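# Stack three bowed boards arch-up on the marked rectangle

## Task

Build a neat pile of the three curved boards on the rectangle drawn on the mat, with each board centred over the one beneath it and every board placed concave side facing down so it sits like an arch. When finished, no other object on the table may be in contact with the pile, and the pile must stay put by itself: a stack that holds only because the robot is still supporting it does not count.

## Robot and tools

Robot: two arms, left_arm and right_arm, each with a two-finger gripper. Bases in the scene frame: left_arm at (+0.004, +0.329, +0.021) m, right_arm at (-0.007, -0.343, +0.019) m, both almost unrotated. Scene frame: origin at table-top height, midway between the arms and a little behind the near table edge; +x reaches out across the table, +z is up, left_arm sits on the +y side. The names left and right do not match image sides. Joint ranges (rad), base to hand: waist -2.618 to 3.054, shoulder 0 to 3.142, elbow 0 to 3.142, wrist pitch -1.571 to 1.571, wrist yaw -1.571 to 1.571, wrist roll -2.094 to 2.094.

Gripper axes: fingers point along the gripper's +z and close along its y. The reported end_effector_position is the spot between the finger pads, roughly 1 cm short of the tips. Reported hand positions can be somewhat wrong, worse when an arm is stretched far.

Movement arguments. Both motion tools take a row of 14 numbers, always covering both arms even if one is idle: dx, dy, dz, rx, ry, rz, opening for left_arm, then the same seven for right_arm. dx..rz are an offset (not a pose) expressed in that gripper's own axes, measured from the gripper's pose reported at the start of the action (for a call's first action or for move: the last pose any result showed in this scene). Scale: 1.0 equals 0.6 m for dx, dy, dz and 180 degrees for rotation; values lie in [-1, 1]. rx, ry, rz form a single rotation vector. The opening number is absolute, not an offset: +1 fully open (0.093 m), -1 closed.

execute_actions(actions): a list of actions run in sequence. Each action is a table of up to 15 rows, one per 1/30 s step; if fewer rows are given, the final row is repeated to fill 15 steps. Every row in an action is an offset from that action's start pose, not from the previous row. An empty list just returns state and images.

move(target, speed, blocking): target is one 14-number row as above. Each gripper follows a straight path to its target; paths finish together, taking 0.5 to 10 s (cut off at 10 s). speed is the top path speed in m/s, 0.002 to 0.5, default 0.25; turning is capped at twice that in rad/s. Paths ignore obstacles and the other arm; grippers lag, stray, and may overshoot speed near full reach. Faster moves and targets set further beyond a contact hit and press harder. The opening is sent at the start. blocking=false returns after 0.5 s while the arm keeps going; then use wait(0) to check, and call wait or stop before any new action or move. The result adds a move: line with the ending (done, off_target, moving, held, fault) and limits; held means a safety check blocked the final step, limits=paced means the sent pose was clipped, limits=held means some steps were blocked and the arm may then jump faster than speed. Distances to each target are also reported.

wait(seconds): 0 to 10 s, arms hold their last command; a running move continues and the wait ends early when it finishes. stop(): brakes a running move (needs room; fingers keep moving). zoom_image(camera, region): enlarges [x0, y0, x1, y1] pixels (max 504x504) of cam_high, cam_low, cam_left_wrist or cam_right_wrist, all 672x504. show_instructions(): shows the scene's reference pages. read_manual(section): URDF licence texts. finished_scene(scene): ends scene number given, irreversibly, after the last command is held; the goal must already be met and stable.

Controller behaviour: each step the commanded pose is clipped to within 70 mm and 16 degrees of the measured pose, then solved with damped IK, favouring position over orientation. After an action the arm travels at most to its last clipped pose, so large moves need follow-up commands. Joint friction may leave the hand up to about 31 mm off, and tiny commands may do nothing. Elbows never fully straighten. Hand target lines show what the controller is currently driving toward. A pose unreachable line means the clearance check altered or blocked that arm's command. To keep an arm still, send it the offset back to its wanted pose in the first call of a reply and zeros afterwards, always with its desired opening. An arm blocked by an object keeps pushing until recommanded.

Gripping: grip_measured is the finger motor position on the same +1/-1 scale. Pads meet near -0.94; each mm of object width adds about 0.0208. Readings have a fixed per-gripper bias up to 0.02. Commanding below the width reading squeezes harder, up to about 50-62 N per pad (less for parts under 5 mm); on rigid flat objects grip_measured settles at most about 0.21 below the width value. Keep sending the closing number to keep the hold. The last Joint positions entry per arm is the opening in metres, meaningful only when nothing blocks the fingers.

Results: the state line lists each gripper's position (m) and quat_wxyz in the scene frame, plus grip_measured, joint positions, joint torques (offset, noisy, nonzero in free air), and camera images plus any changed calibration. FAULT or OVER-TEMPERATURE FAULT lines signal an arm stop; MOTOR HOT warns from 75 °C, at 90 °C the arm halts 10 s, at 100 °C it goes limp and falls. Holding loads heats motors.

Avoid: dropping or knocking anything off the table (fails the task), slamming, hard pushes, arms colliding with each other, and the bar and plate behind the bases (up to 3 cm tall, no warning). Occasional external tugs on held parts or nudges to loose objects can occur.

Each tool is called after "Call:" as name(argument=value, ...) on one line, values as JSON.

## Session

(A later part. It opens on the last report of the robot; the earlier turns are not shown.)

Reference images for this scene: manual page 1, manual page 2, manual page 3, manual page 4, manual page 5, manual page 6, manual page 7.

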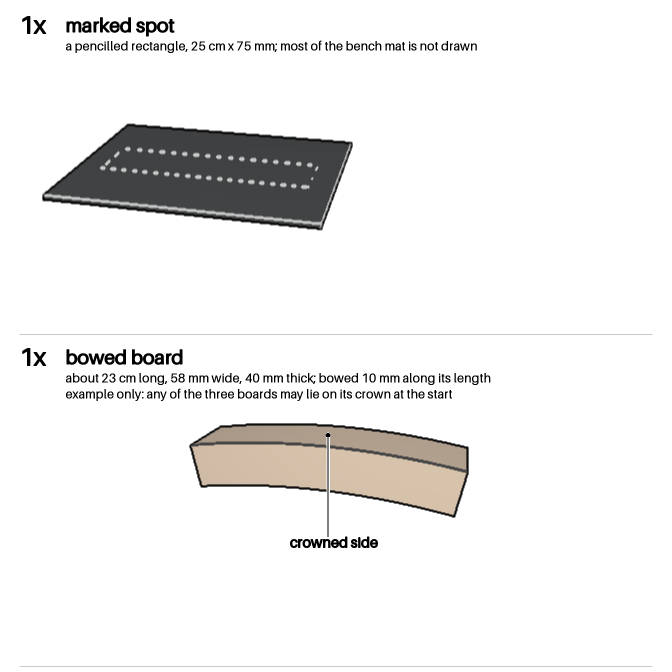

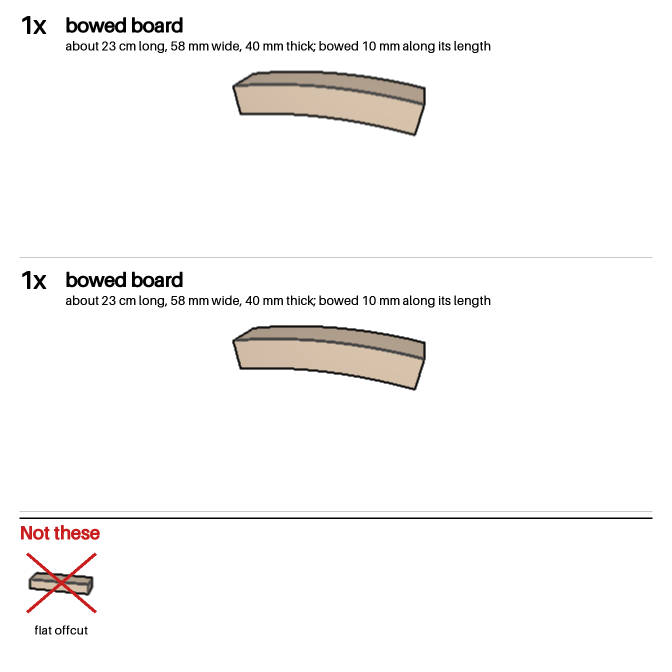

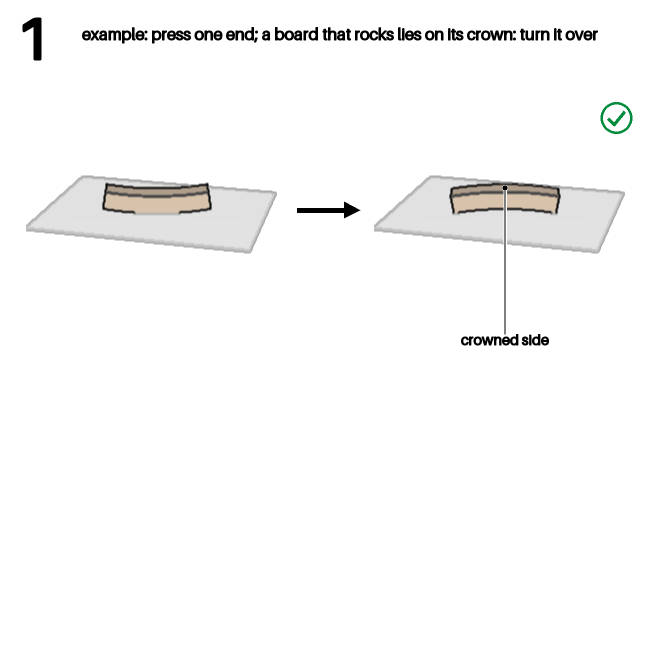

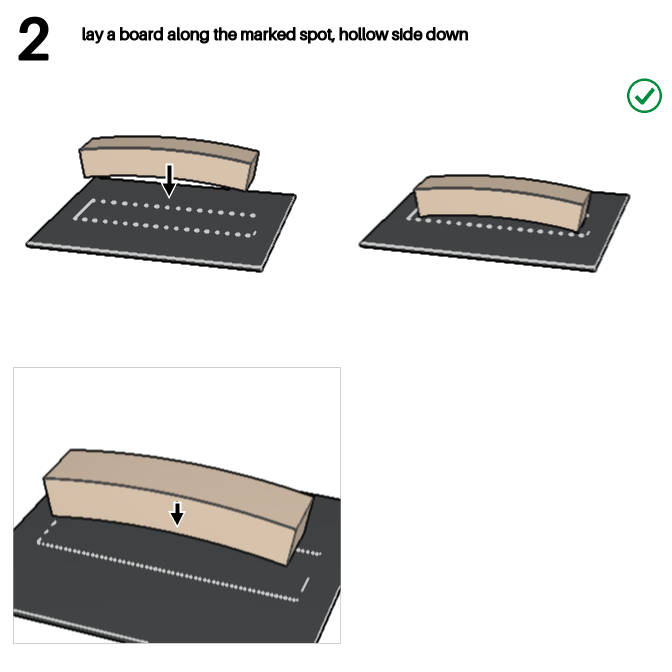

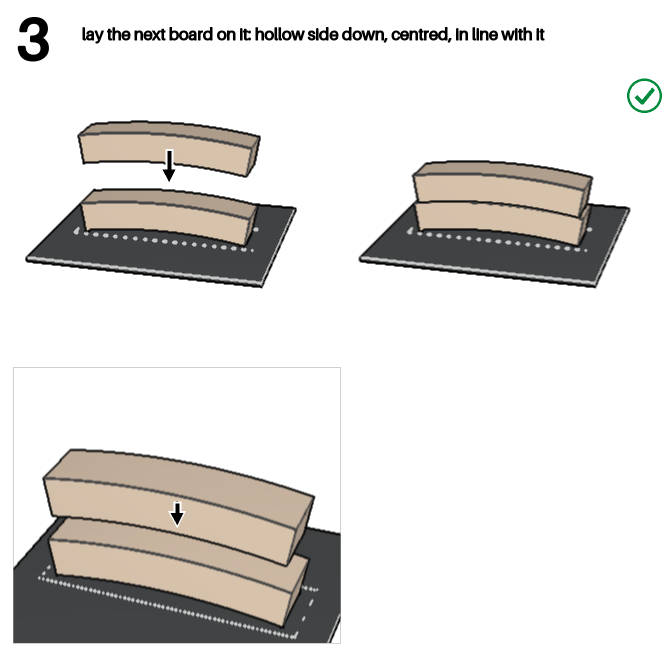

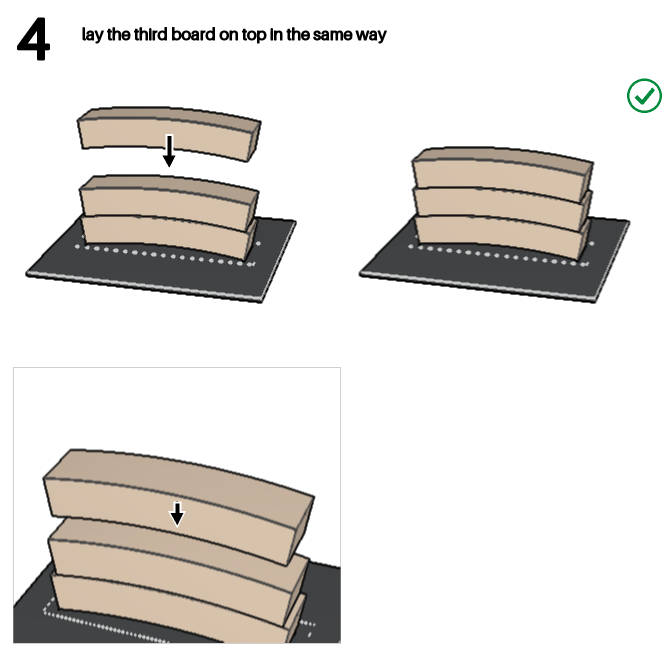

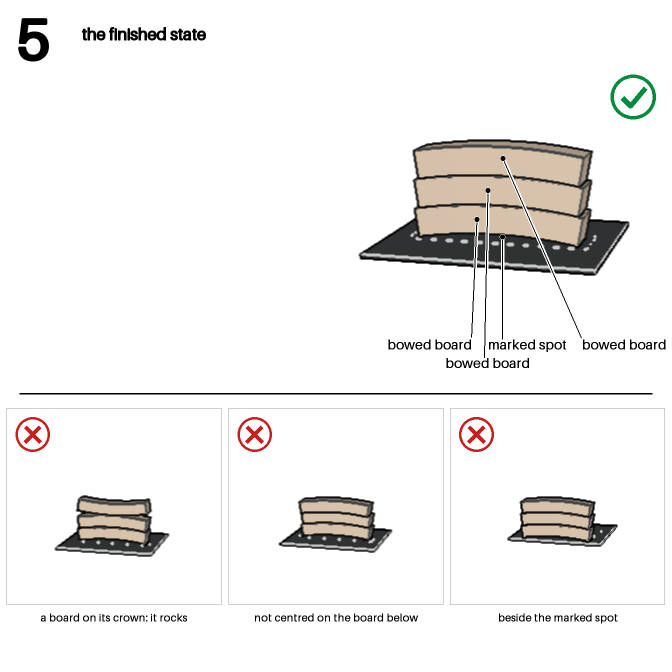

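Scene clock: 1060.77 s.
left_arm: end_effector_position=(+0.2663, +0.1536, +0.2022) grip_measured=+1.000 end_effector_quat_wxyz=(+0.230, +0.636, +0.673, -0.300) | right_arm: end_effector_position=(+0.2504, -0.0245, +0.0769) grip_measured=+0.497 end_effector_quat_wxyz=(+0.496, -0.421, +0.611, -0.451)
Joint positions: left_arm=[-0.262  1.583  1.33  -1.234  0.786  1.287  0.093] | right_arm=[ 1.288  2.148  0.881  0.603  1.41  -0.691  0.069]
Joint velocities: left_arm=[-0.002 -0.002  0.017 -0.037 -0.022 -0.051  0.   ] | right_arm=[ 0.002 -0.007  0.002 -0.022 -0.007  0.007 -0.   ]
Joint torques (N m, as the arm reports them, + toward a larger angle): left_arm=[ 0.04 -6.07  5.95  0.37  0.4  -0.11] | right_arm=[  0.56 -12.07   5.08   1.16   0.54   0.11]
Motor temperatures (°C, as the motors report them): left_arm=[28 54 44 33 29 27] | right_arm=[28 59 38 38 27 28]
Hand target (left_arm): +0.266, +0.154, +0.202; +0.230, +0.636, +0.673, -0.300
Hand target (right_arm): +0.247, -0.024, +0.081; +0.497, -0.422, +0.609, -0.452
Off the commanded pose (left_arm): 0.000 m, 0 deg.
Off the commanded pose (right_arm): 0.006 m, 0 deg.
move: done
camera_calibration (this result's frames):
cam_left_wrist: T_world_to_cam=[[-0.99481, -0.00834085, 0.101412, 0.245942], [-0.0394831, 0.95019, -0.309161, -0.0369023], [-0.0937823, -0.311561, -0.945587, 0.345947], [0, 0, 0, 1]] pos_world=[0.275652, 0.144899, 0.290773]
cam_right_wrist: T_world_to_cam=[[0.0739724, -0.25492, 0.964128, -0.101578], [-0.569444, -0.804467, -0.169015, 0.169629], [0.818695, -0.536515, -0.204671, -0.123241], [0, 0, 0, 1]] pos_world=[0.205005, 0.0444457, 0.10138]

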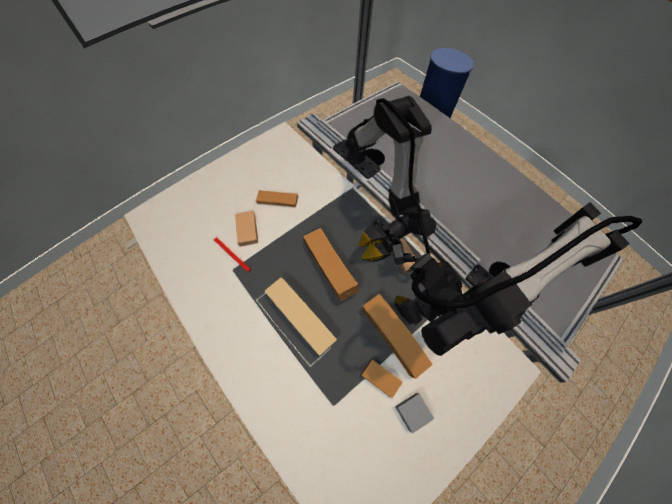

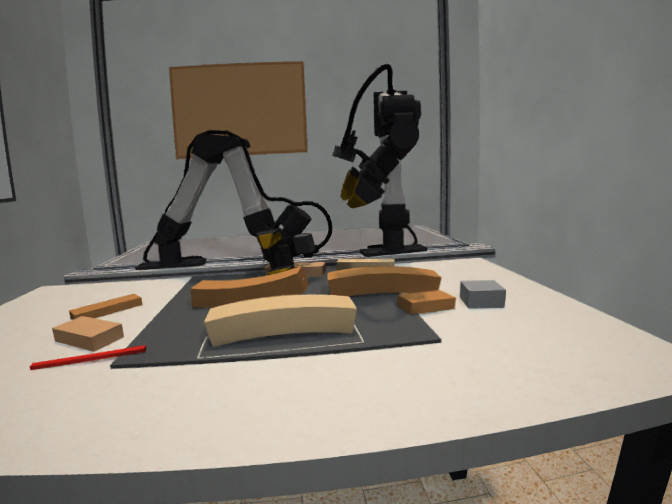

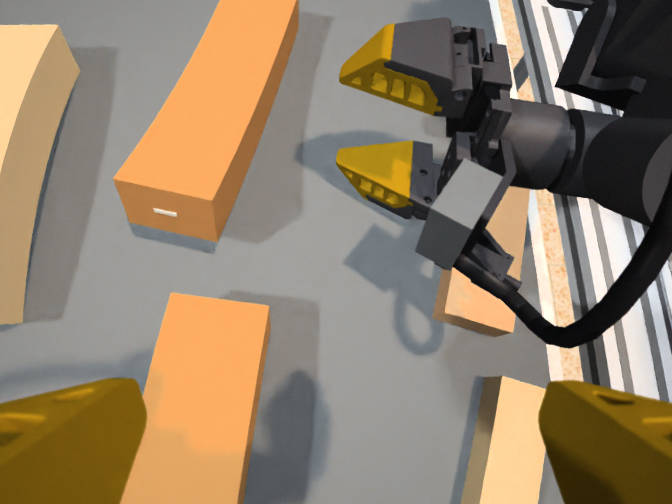

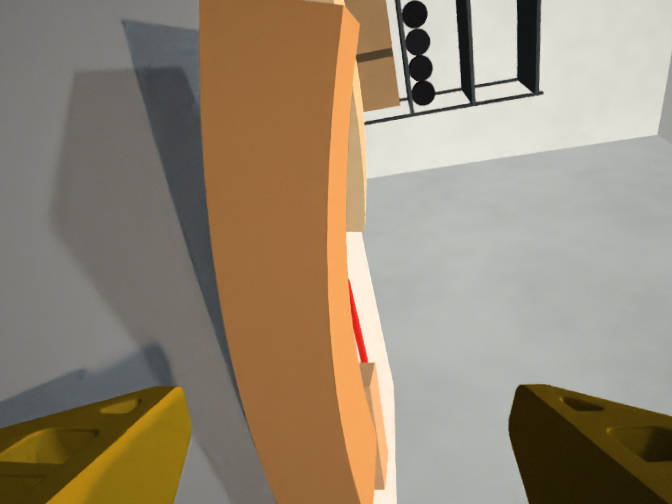

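Call:
move(target=[0,0,0,0,0,0,1, 0.0,-0.12,0.02,-0.15,0,0,0.85], speed=0.12)

Scene clock: 1068.83 s.
left_arm: end_effector_position=(+0.2663, +0.1536, +0.2022) grip_measured=+1.000 end_effector_quat_wxyz=(+0.230, +0.636, +0.673, -0.300) | right_arm: end_effector_position=(+0.2656, -0.0405, +0.1427) grip_measured=+0.847 end_effector_quat_wxyz=(+0.384, -0.526, +0.695, -0.305)
Joint positions: left_arm=[-0.262  1.583  1.33  -1.234  0.786  1.287  0.093] | right_arm=[ 1.153  1.734  1.085 -0.381  0.924 -0.397  0.086]
Joint velocities: left_arm=[-0.007 -0.007 -0.012  0.051 -0.066  0.051  0.   ] | right_arm=[-0.007 -0.002 -0.002 -0.037  0.081  0.037 -0.   ]
Joint torques (N m, as the arm reports them, + toward a larger angle): left_arm=[ 0.06 -5.93  6.13  0.41  0.41 -0.09] | right_arm=[ -0.78 -10.22   8.35   1.02   0.25   0.07]
Motor temperatures (°C, as the motors report them): left_arm=[28 54 44 33 29 27] | right_arm=[28 59 38 38 27 28]
Hand target (left_arm): +0.266, +0.154, +0.202; +0.230, +0.636, +0.673, -0.300
Hand target (right_arm): +0.267, -0.041, +0.147; +0.383, -0.523, +0.700, -0.299
Off the commanded pose (left_arm): 0.000 m, 0 deg.
Off the commanded pose (right_arm): 0.004 m, 1 deg.
move: done
camera_calibration (this result's frames):
cam_left_wrist: T_world_to_cam=[[-0.99481, -0.00834085, 0.101412, 0.245942], [-0.0394831, 0.95019, -0.309161, -0.0369023], [-0.0937823, -0.311561, -0.945587, 0.345947], [0, 0, 0, 1]] pos_world=[0.275652, 0.144899, 0.290773]
cam_right_wrist: T_world_to_cam=[[0.502132, -0.278173, 0.818831, -0.264213], [-0.515913, -0.856262, 0.0254846, 0.132482], [0.694044, -0.435242, -0.573469, -0.0409853], [0, 0, 0, 1]] pos_world=[0.229465, 0.0221039, 0.189466]

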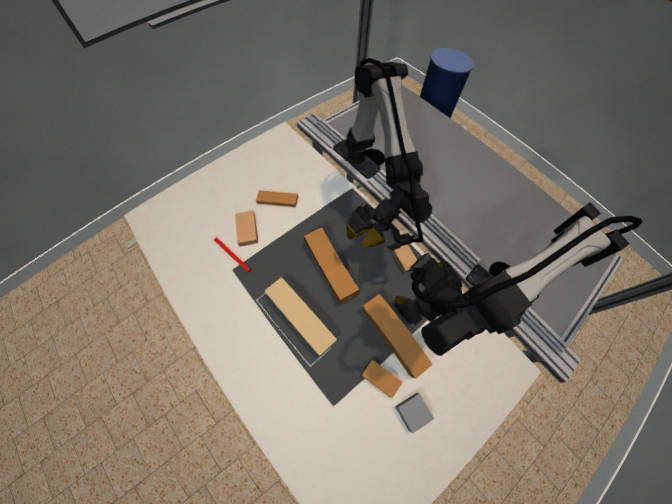

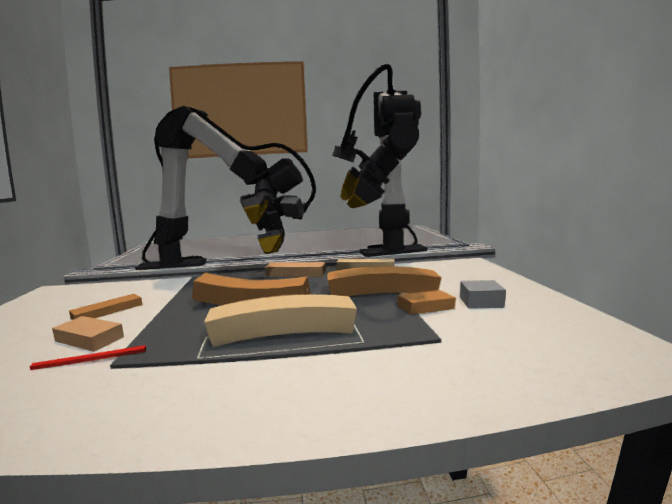

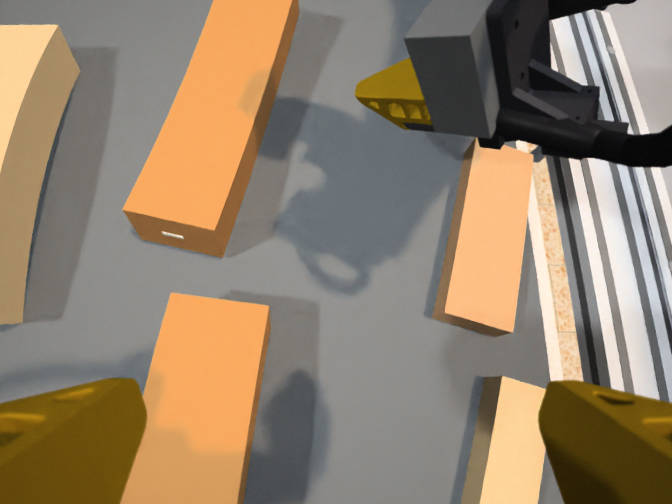

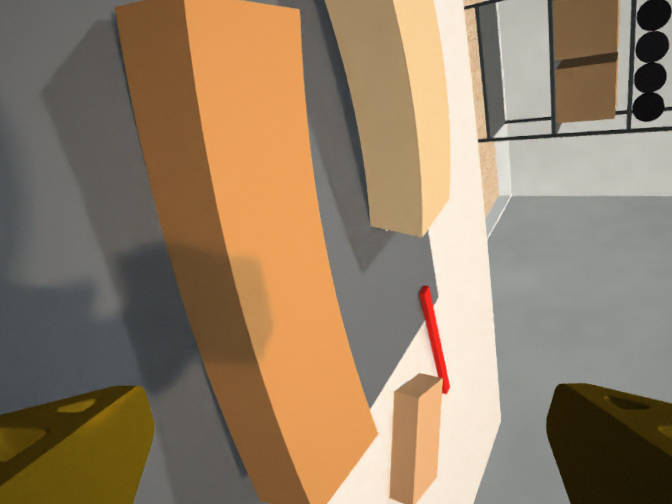

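Call:
move(target=[0,0,0,0,0,0,1, 0.055,-0.034,0.148,-0.31,0,0,0.85], speed=0.12)

Call:
move(target=[0,0,0,0,0,0,1, 0,0,0,0,0.06,0,0.85], speed=0.1)

Scene clock: 1075.53 s.
left_arm: end_effector_position=(+0.2663, +0.1536, +0.2022) grip_measured=+1.000 end_effector_quat_wxyz=(+0.230, +0.636, +0.673, -0.300) | right_arm: end_effector_position=(+0.3489, -0.0792, +0.1166) grip_measured=+0.848 end_effector_quat_wxyz=(+0.108, -0.641, +0.759, +0.040)
Joint positions: left_arm=[-0.262  1.583  1.33  -1.234  0.786  1.287  0.093] | right_arm=[ 0.581  2.049  1.753 -1.068 -0.096 -0.793  0.086]
Joint velocities: left_arm=[-0.007 -0.012  0.007  0.022  0.037  0.022  0.   ] | right_arm=[-0.007 -0.007 -0.007 -0.007 -0.051  0.022 -0.   ]
Joint torques (N m, as the arm reports them, + toward a larger angle): left_arm=[-0.07 -6.03  6.01  0.36  0.39 -0.09] | right_arm=[ -0.79 -10.21   8.25   0.49  -0.29  -0.04]
Motor temperatures (°C, as the motors report them): left_arm=[28 54 44 33 29 27] | right_arm=[28 58 39 38 27 28]
Hand target (left_arm): +0.266, +0.154, +0.202; +0.230, +0.636, +0.673, -0.300
Hand target (right_arm): +0.348, -0.081, +0.108; +0.092, -0.642, +0.760, +0.047
Off the commanded pose (left_arm): 0.000 m, 0 deg.
Off the commanded pose (right_arm): 0.010 m, 2 deg.
move: done
camera_calibration (this result's frames):
cam_left_wrist: T_world_to_cam=[[-0.99481, -0.00834085, 0.101412, 0.245942], [-0.0394831, 0.95019, -0.309161, -0.0369023], [-0.0937823, -0.311561, -0.945587, 0.345947], [0, 0, 0, 1]] pos_world=[0.275652, 0.144899, 0.290773]
cam_right_wrist: T_world_to_cam=[[0.979942, -0.188603, 0.0643696, -0.367075], [-0.198493, -0.952498, 0.230972, 0.000662937], [0.01775, -0.239116, -0.970829, 0.167188], [0, 0, 0, 1]] pos_world=[0.356876, -0.0286225, 0.185786]

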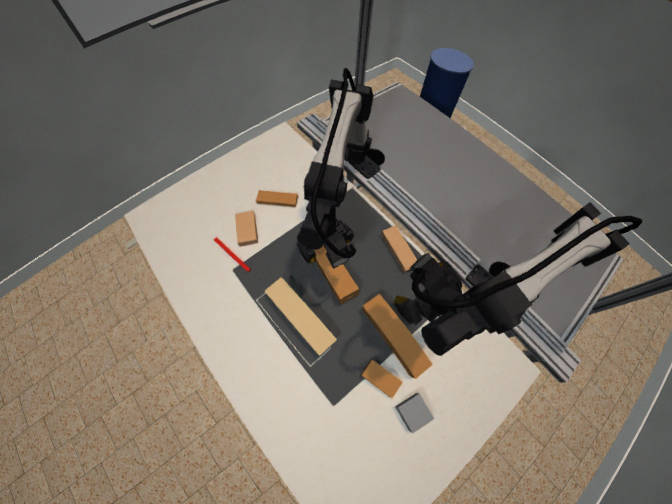

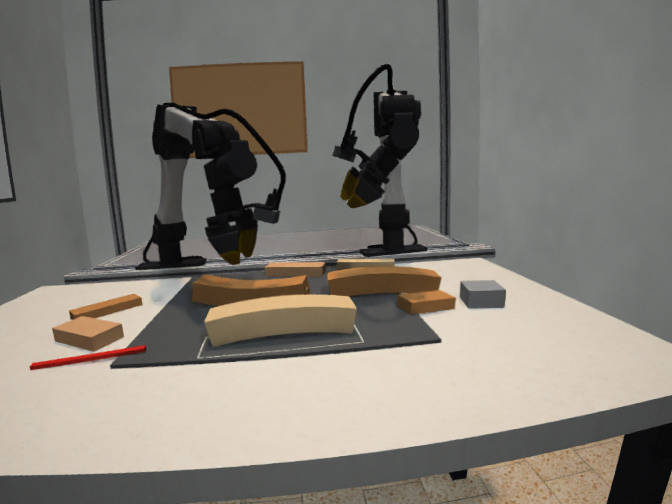

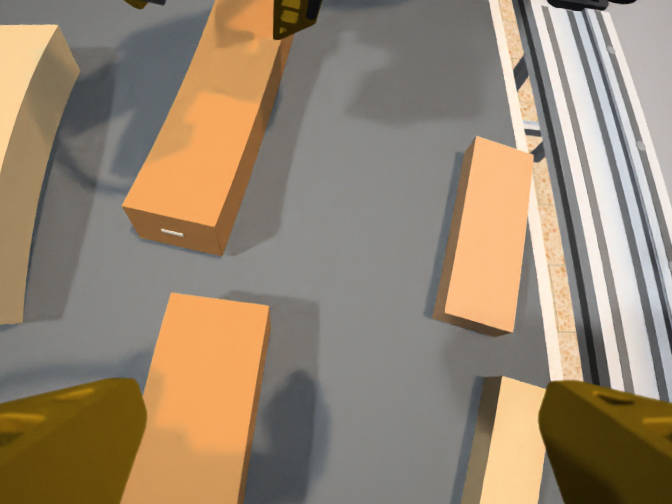

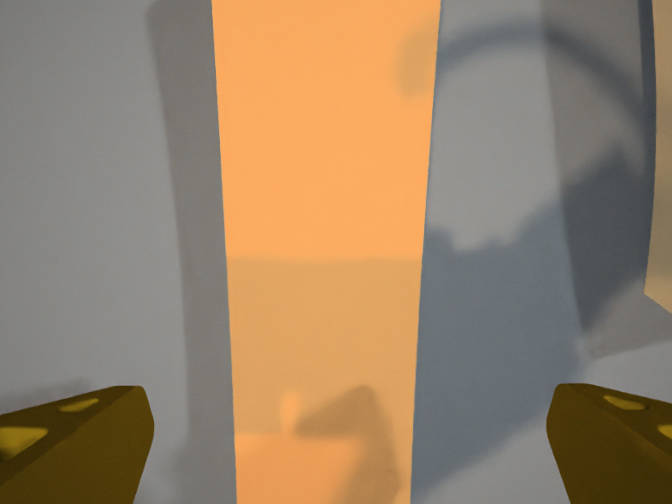

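Scene clock: 1077.00 s.
left_arm: end_effector_position=(+0.2663, +0.1536, +0.2022) grip_measured=+1.000 end_effector_quat_wxyz=(+0.230, +0.636, +0.673, -0.300) | right_arm: end_effector_position=(+0.3510, -0.0804, +0.1257) grip_measured=+0.848 end_effector_quat_wxyz=(+0.054, -0.640, +0.766, -0.016)
Joint positions: left_arm=[-0.262  1.583  1.33  -1.234  0.786  1.287  0.093] | right_arm=[ 0.625  2.156  1.97  -1.276  0.032 -0.749  0.086]
Joint velocities: left_arm=[-0.002 -0.002  0.007 -0.007  0.007 -0.007  0.   ] | right_arm=[-0.002 -0.007  0.002 -0.095 -0.007 -0.007  0.   ]
Joint torques (N m, as the arm reports them, + toward a larger angle): left_arm=[ 0.01 -6.02  6.11  0.42  0.41 -0.11] | right_arm=[  0.68 -10.89   8.25   0.42   0.03   0.03]
Motor temperatures (°C, as the motors report them): left_arm=[28 54 44 33 29 27] | right_arm=[28 58 39 37 27 28]
Hand target (left_arm): +0.266, +0.154, +0.202; +0.230, +0.636, +0.673, -0.300
Hand target (right_arm): +0.349, -0.079, +0.116; +0.037, -0.642, +0.766, -0.021
Off the commanded pose (left_arm): 0.000 m, 0 deg.
Off the commanded pose (right_arm): 0.009 m, 2 deg.
move: done
camera_calibration (this result's frames):
cam_left_wrist: T_world_to_cam=[[-0.99481, -0.00834085, 0.101412, 0.245942], [-0.0394831, 0.95019, -0.309161, -0.0369023], [-0.0937823, -0.311561, -0.945587, 0.345947], [0, 0, 0, 1]] pos_world=[0.275652, 0.144899, 0.290773]
cam_right_wrist: T_world_to_cam=[[0.977145, -0.195271, 0.0840036, -0.371884], [-0.212563, -0.901437, 0.377132, -0.0114964], [0.00208111, -0.386369, -0.922342, 0.163232], [0, 0, 0, 1]] pos_world=[0.360602, -0.0199137, 0.186131]

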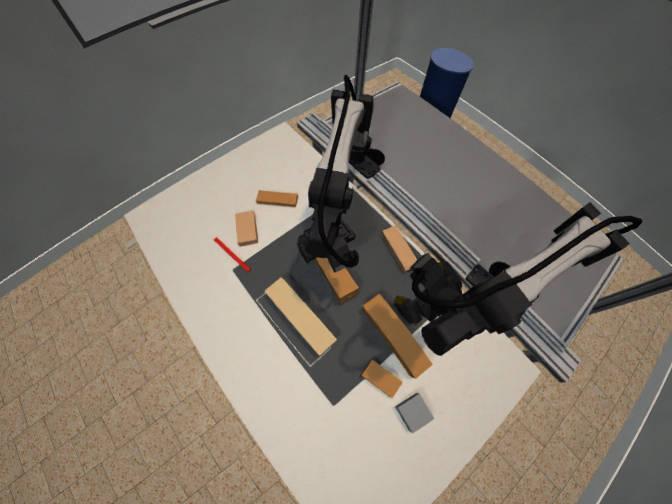

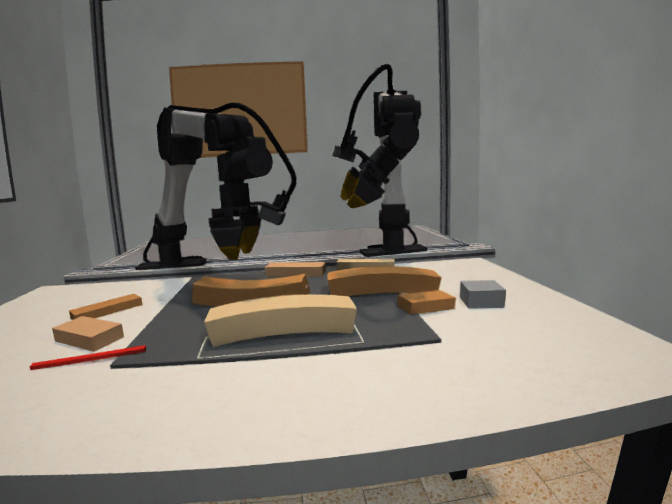

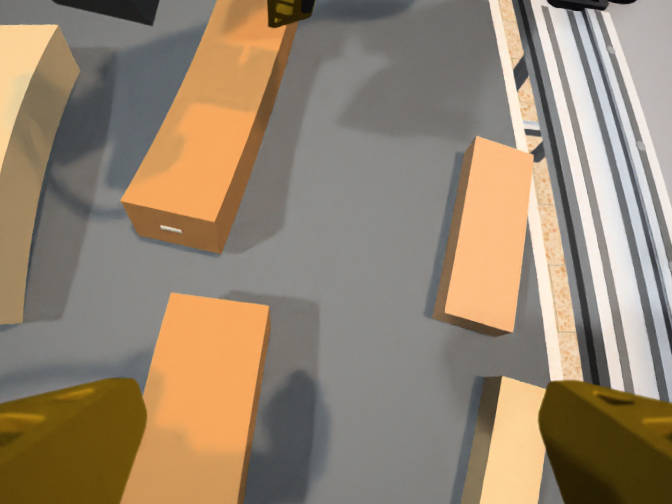

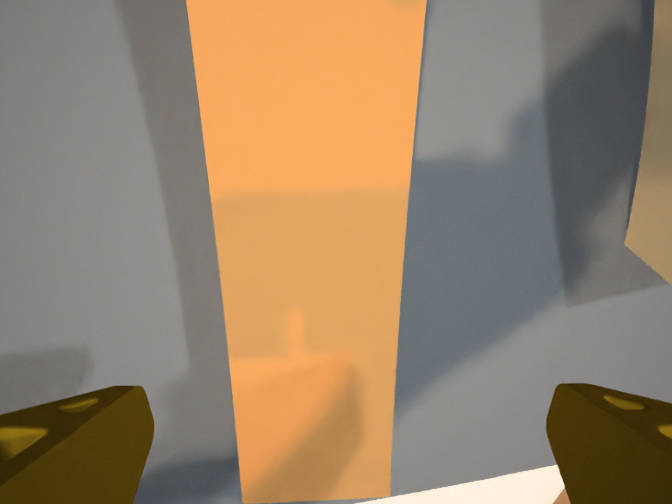

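Call:
move(target=[0,0,0,0,0,0,1, 0,0.035,0.165,0,0,0,0.9], speed=0.05)

Scene clock: 1080.97 s.
left_arm: end_effector_position=(+0.2663, +0.1536, +0.2022) grip_measured=+1.000 end_effector_quat_wxyz=(+0.230, +0.636, +0.673, -0.300) | right_arm: end_effector_position=(+0.3483, -0.0724, +0.0472) grip_measured=+0.898 end_effector_quat_wxyz=(+0.078, -0.638, +0.766, -0.016)
Joint positions: left_arm=[-0.262  1.583  1.33  -1.234  0.786  1.287  0.093] | right_arm=[ 0.642  2.156  1.65  -0.91   0.033 -0.728  0.088]
Joint velocities: left_arm=[ 0.007 -0.002 -0.022 -0.022 -0.051 -0.007  0.   ] | right_arm=[ 0.002 -0.017  0.007  0.037 -0.037 -0.007  0.   ]
Joint torques (N m, as the arm reports them, + toward a larger angle): left_arm=[ 0.09 -6.04  6.12  0.38  0.39 -0.1 ] | right_arm=[  0.67 -10.26   5.2    0.73  -0.06   0.08]
Motor temperatures (°C, as the motors report them): left_arm=[28 54 44 33 29 27] | right_arm=[28 58 39 37 27 28]
Hand target (left_arm): +0.266, +0.154, +0.202; +0.230, +0.636, +0.673, -0.300
Hand target (right_arm): +0.340, -0.074, +0.026; +0.054, -0.640, +0.766, -0.016
Off the commanded pose (left_arm): 0.000 m, 0 deg.
Off the commanded pose (right_arm): 0.023 m, 3 deg.
move: off_target (right_arm)
camera_calibration (this result's frames):
cam_left_wrist: T_world_to_cam=[[-0.99481, -0.00834085, 0.101412, 0.245942], [-0.0394831, 0.95019, -0.309161, -0.0369023], [-0.0937823, -0.311561, -0.945587, 0.345947], [0, 0, 0, 1]] pos_world=[0.275652, 0.144899, 0.290773]
cam_right_wrist: T_world_to_cam=[[0.972813, -0.202111, 0.113076, -0.361547], [-0.229091, -0.911374, 0.341927, 0.0314388], [0.0339473, -0.358536, -0.932898, 0.0854144], [0, 0, 0, 1]] pos_world=[0.35602, -0.0137961, 0.109815]

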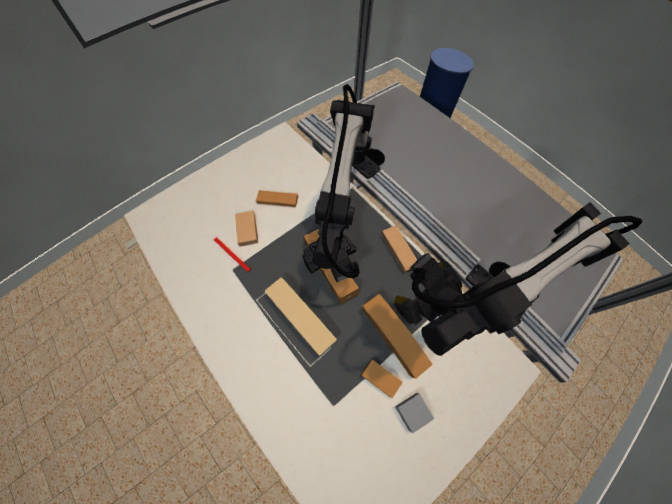

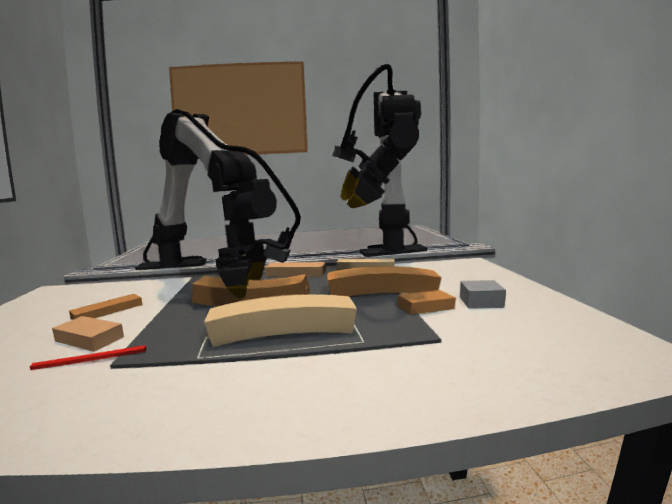

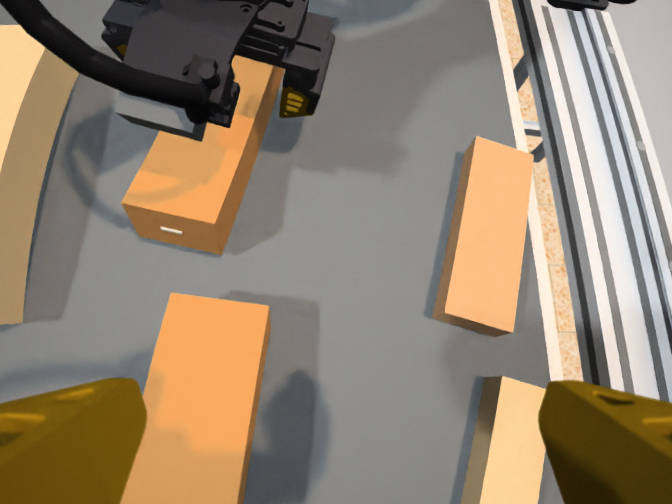

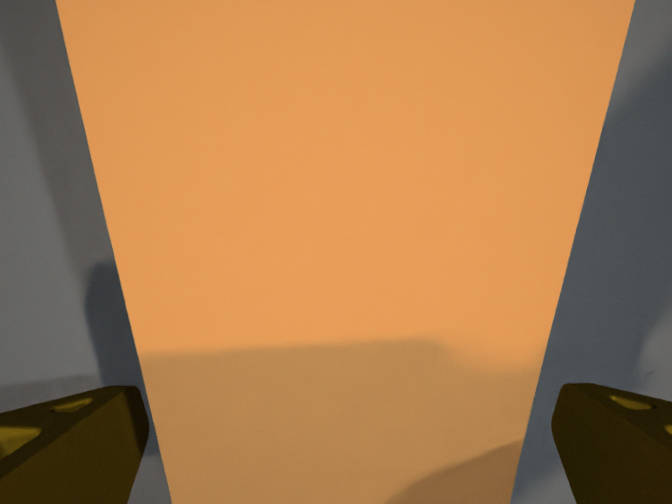

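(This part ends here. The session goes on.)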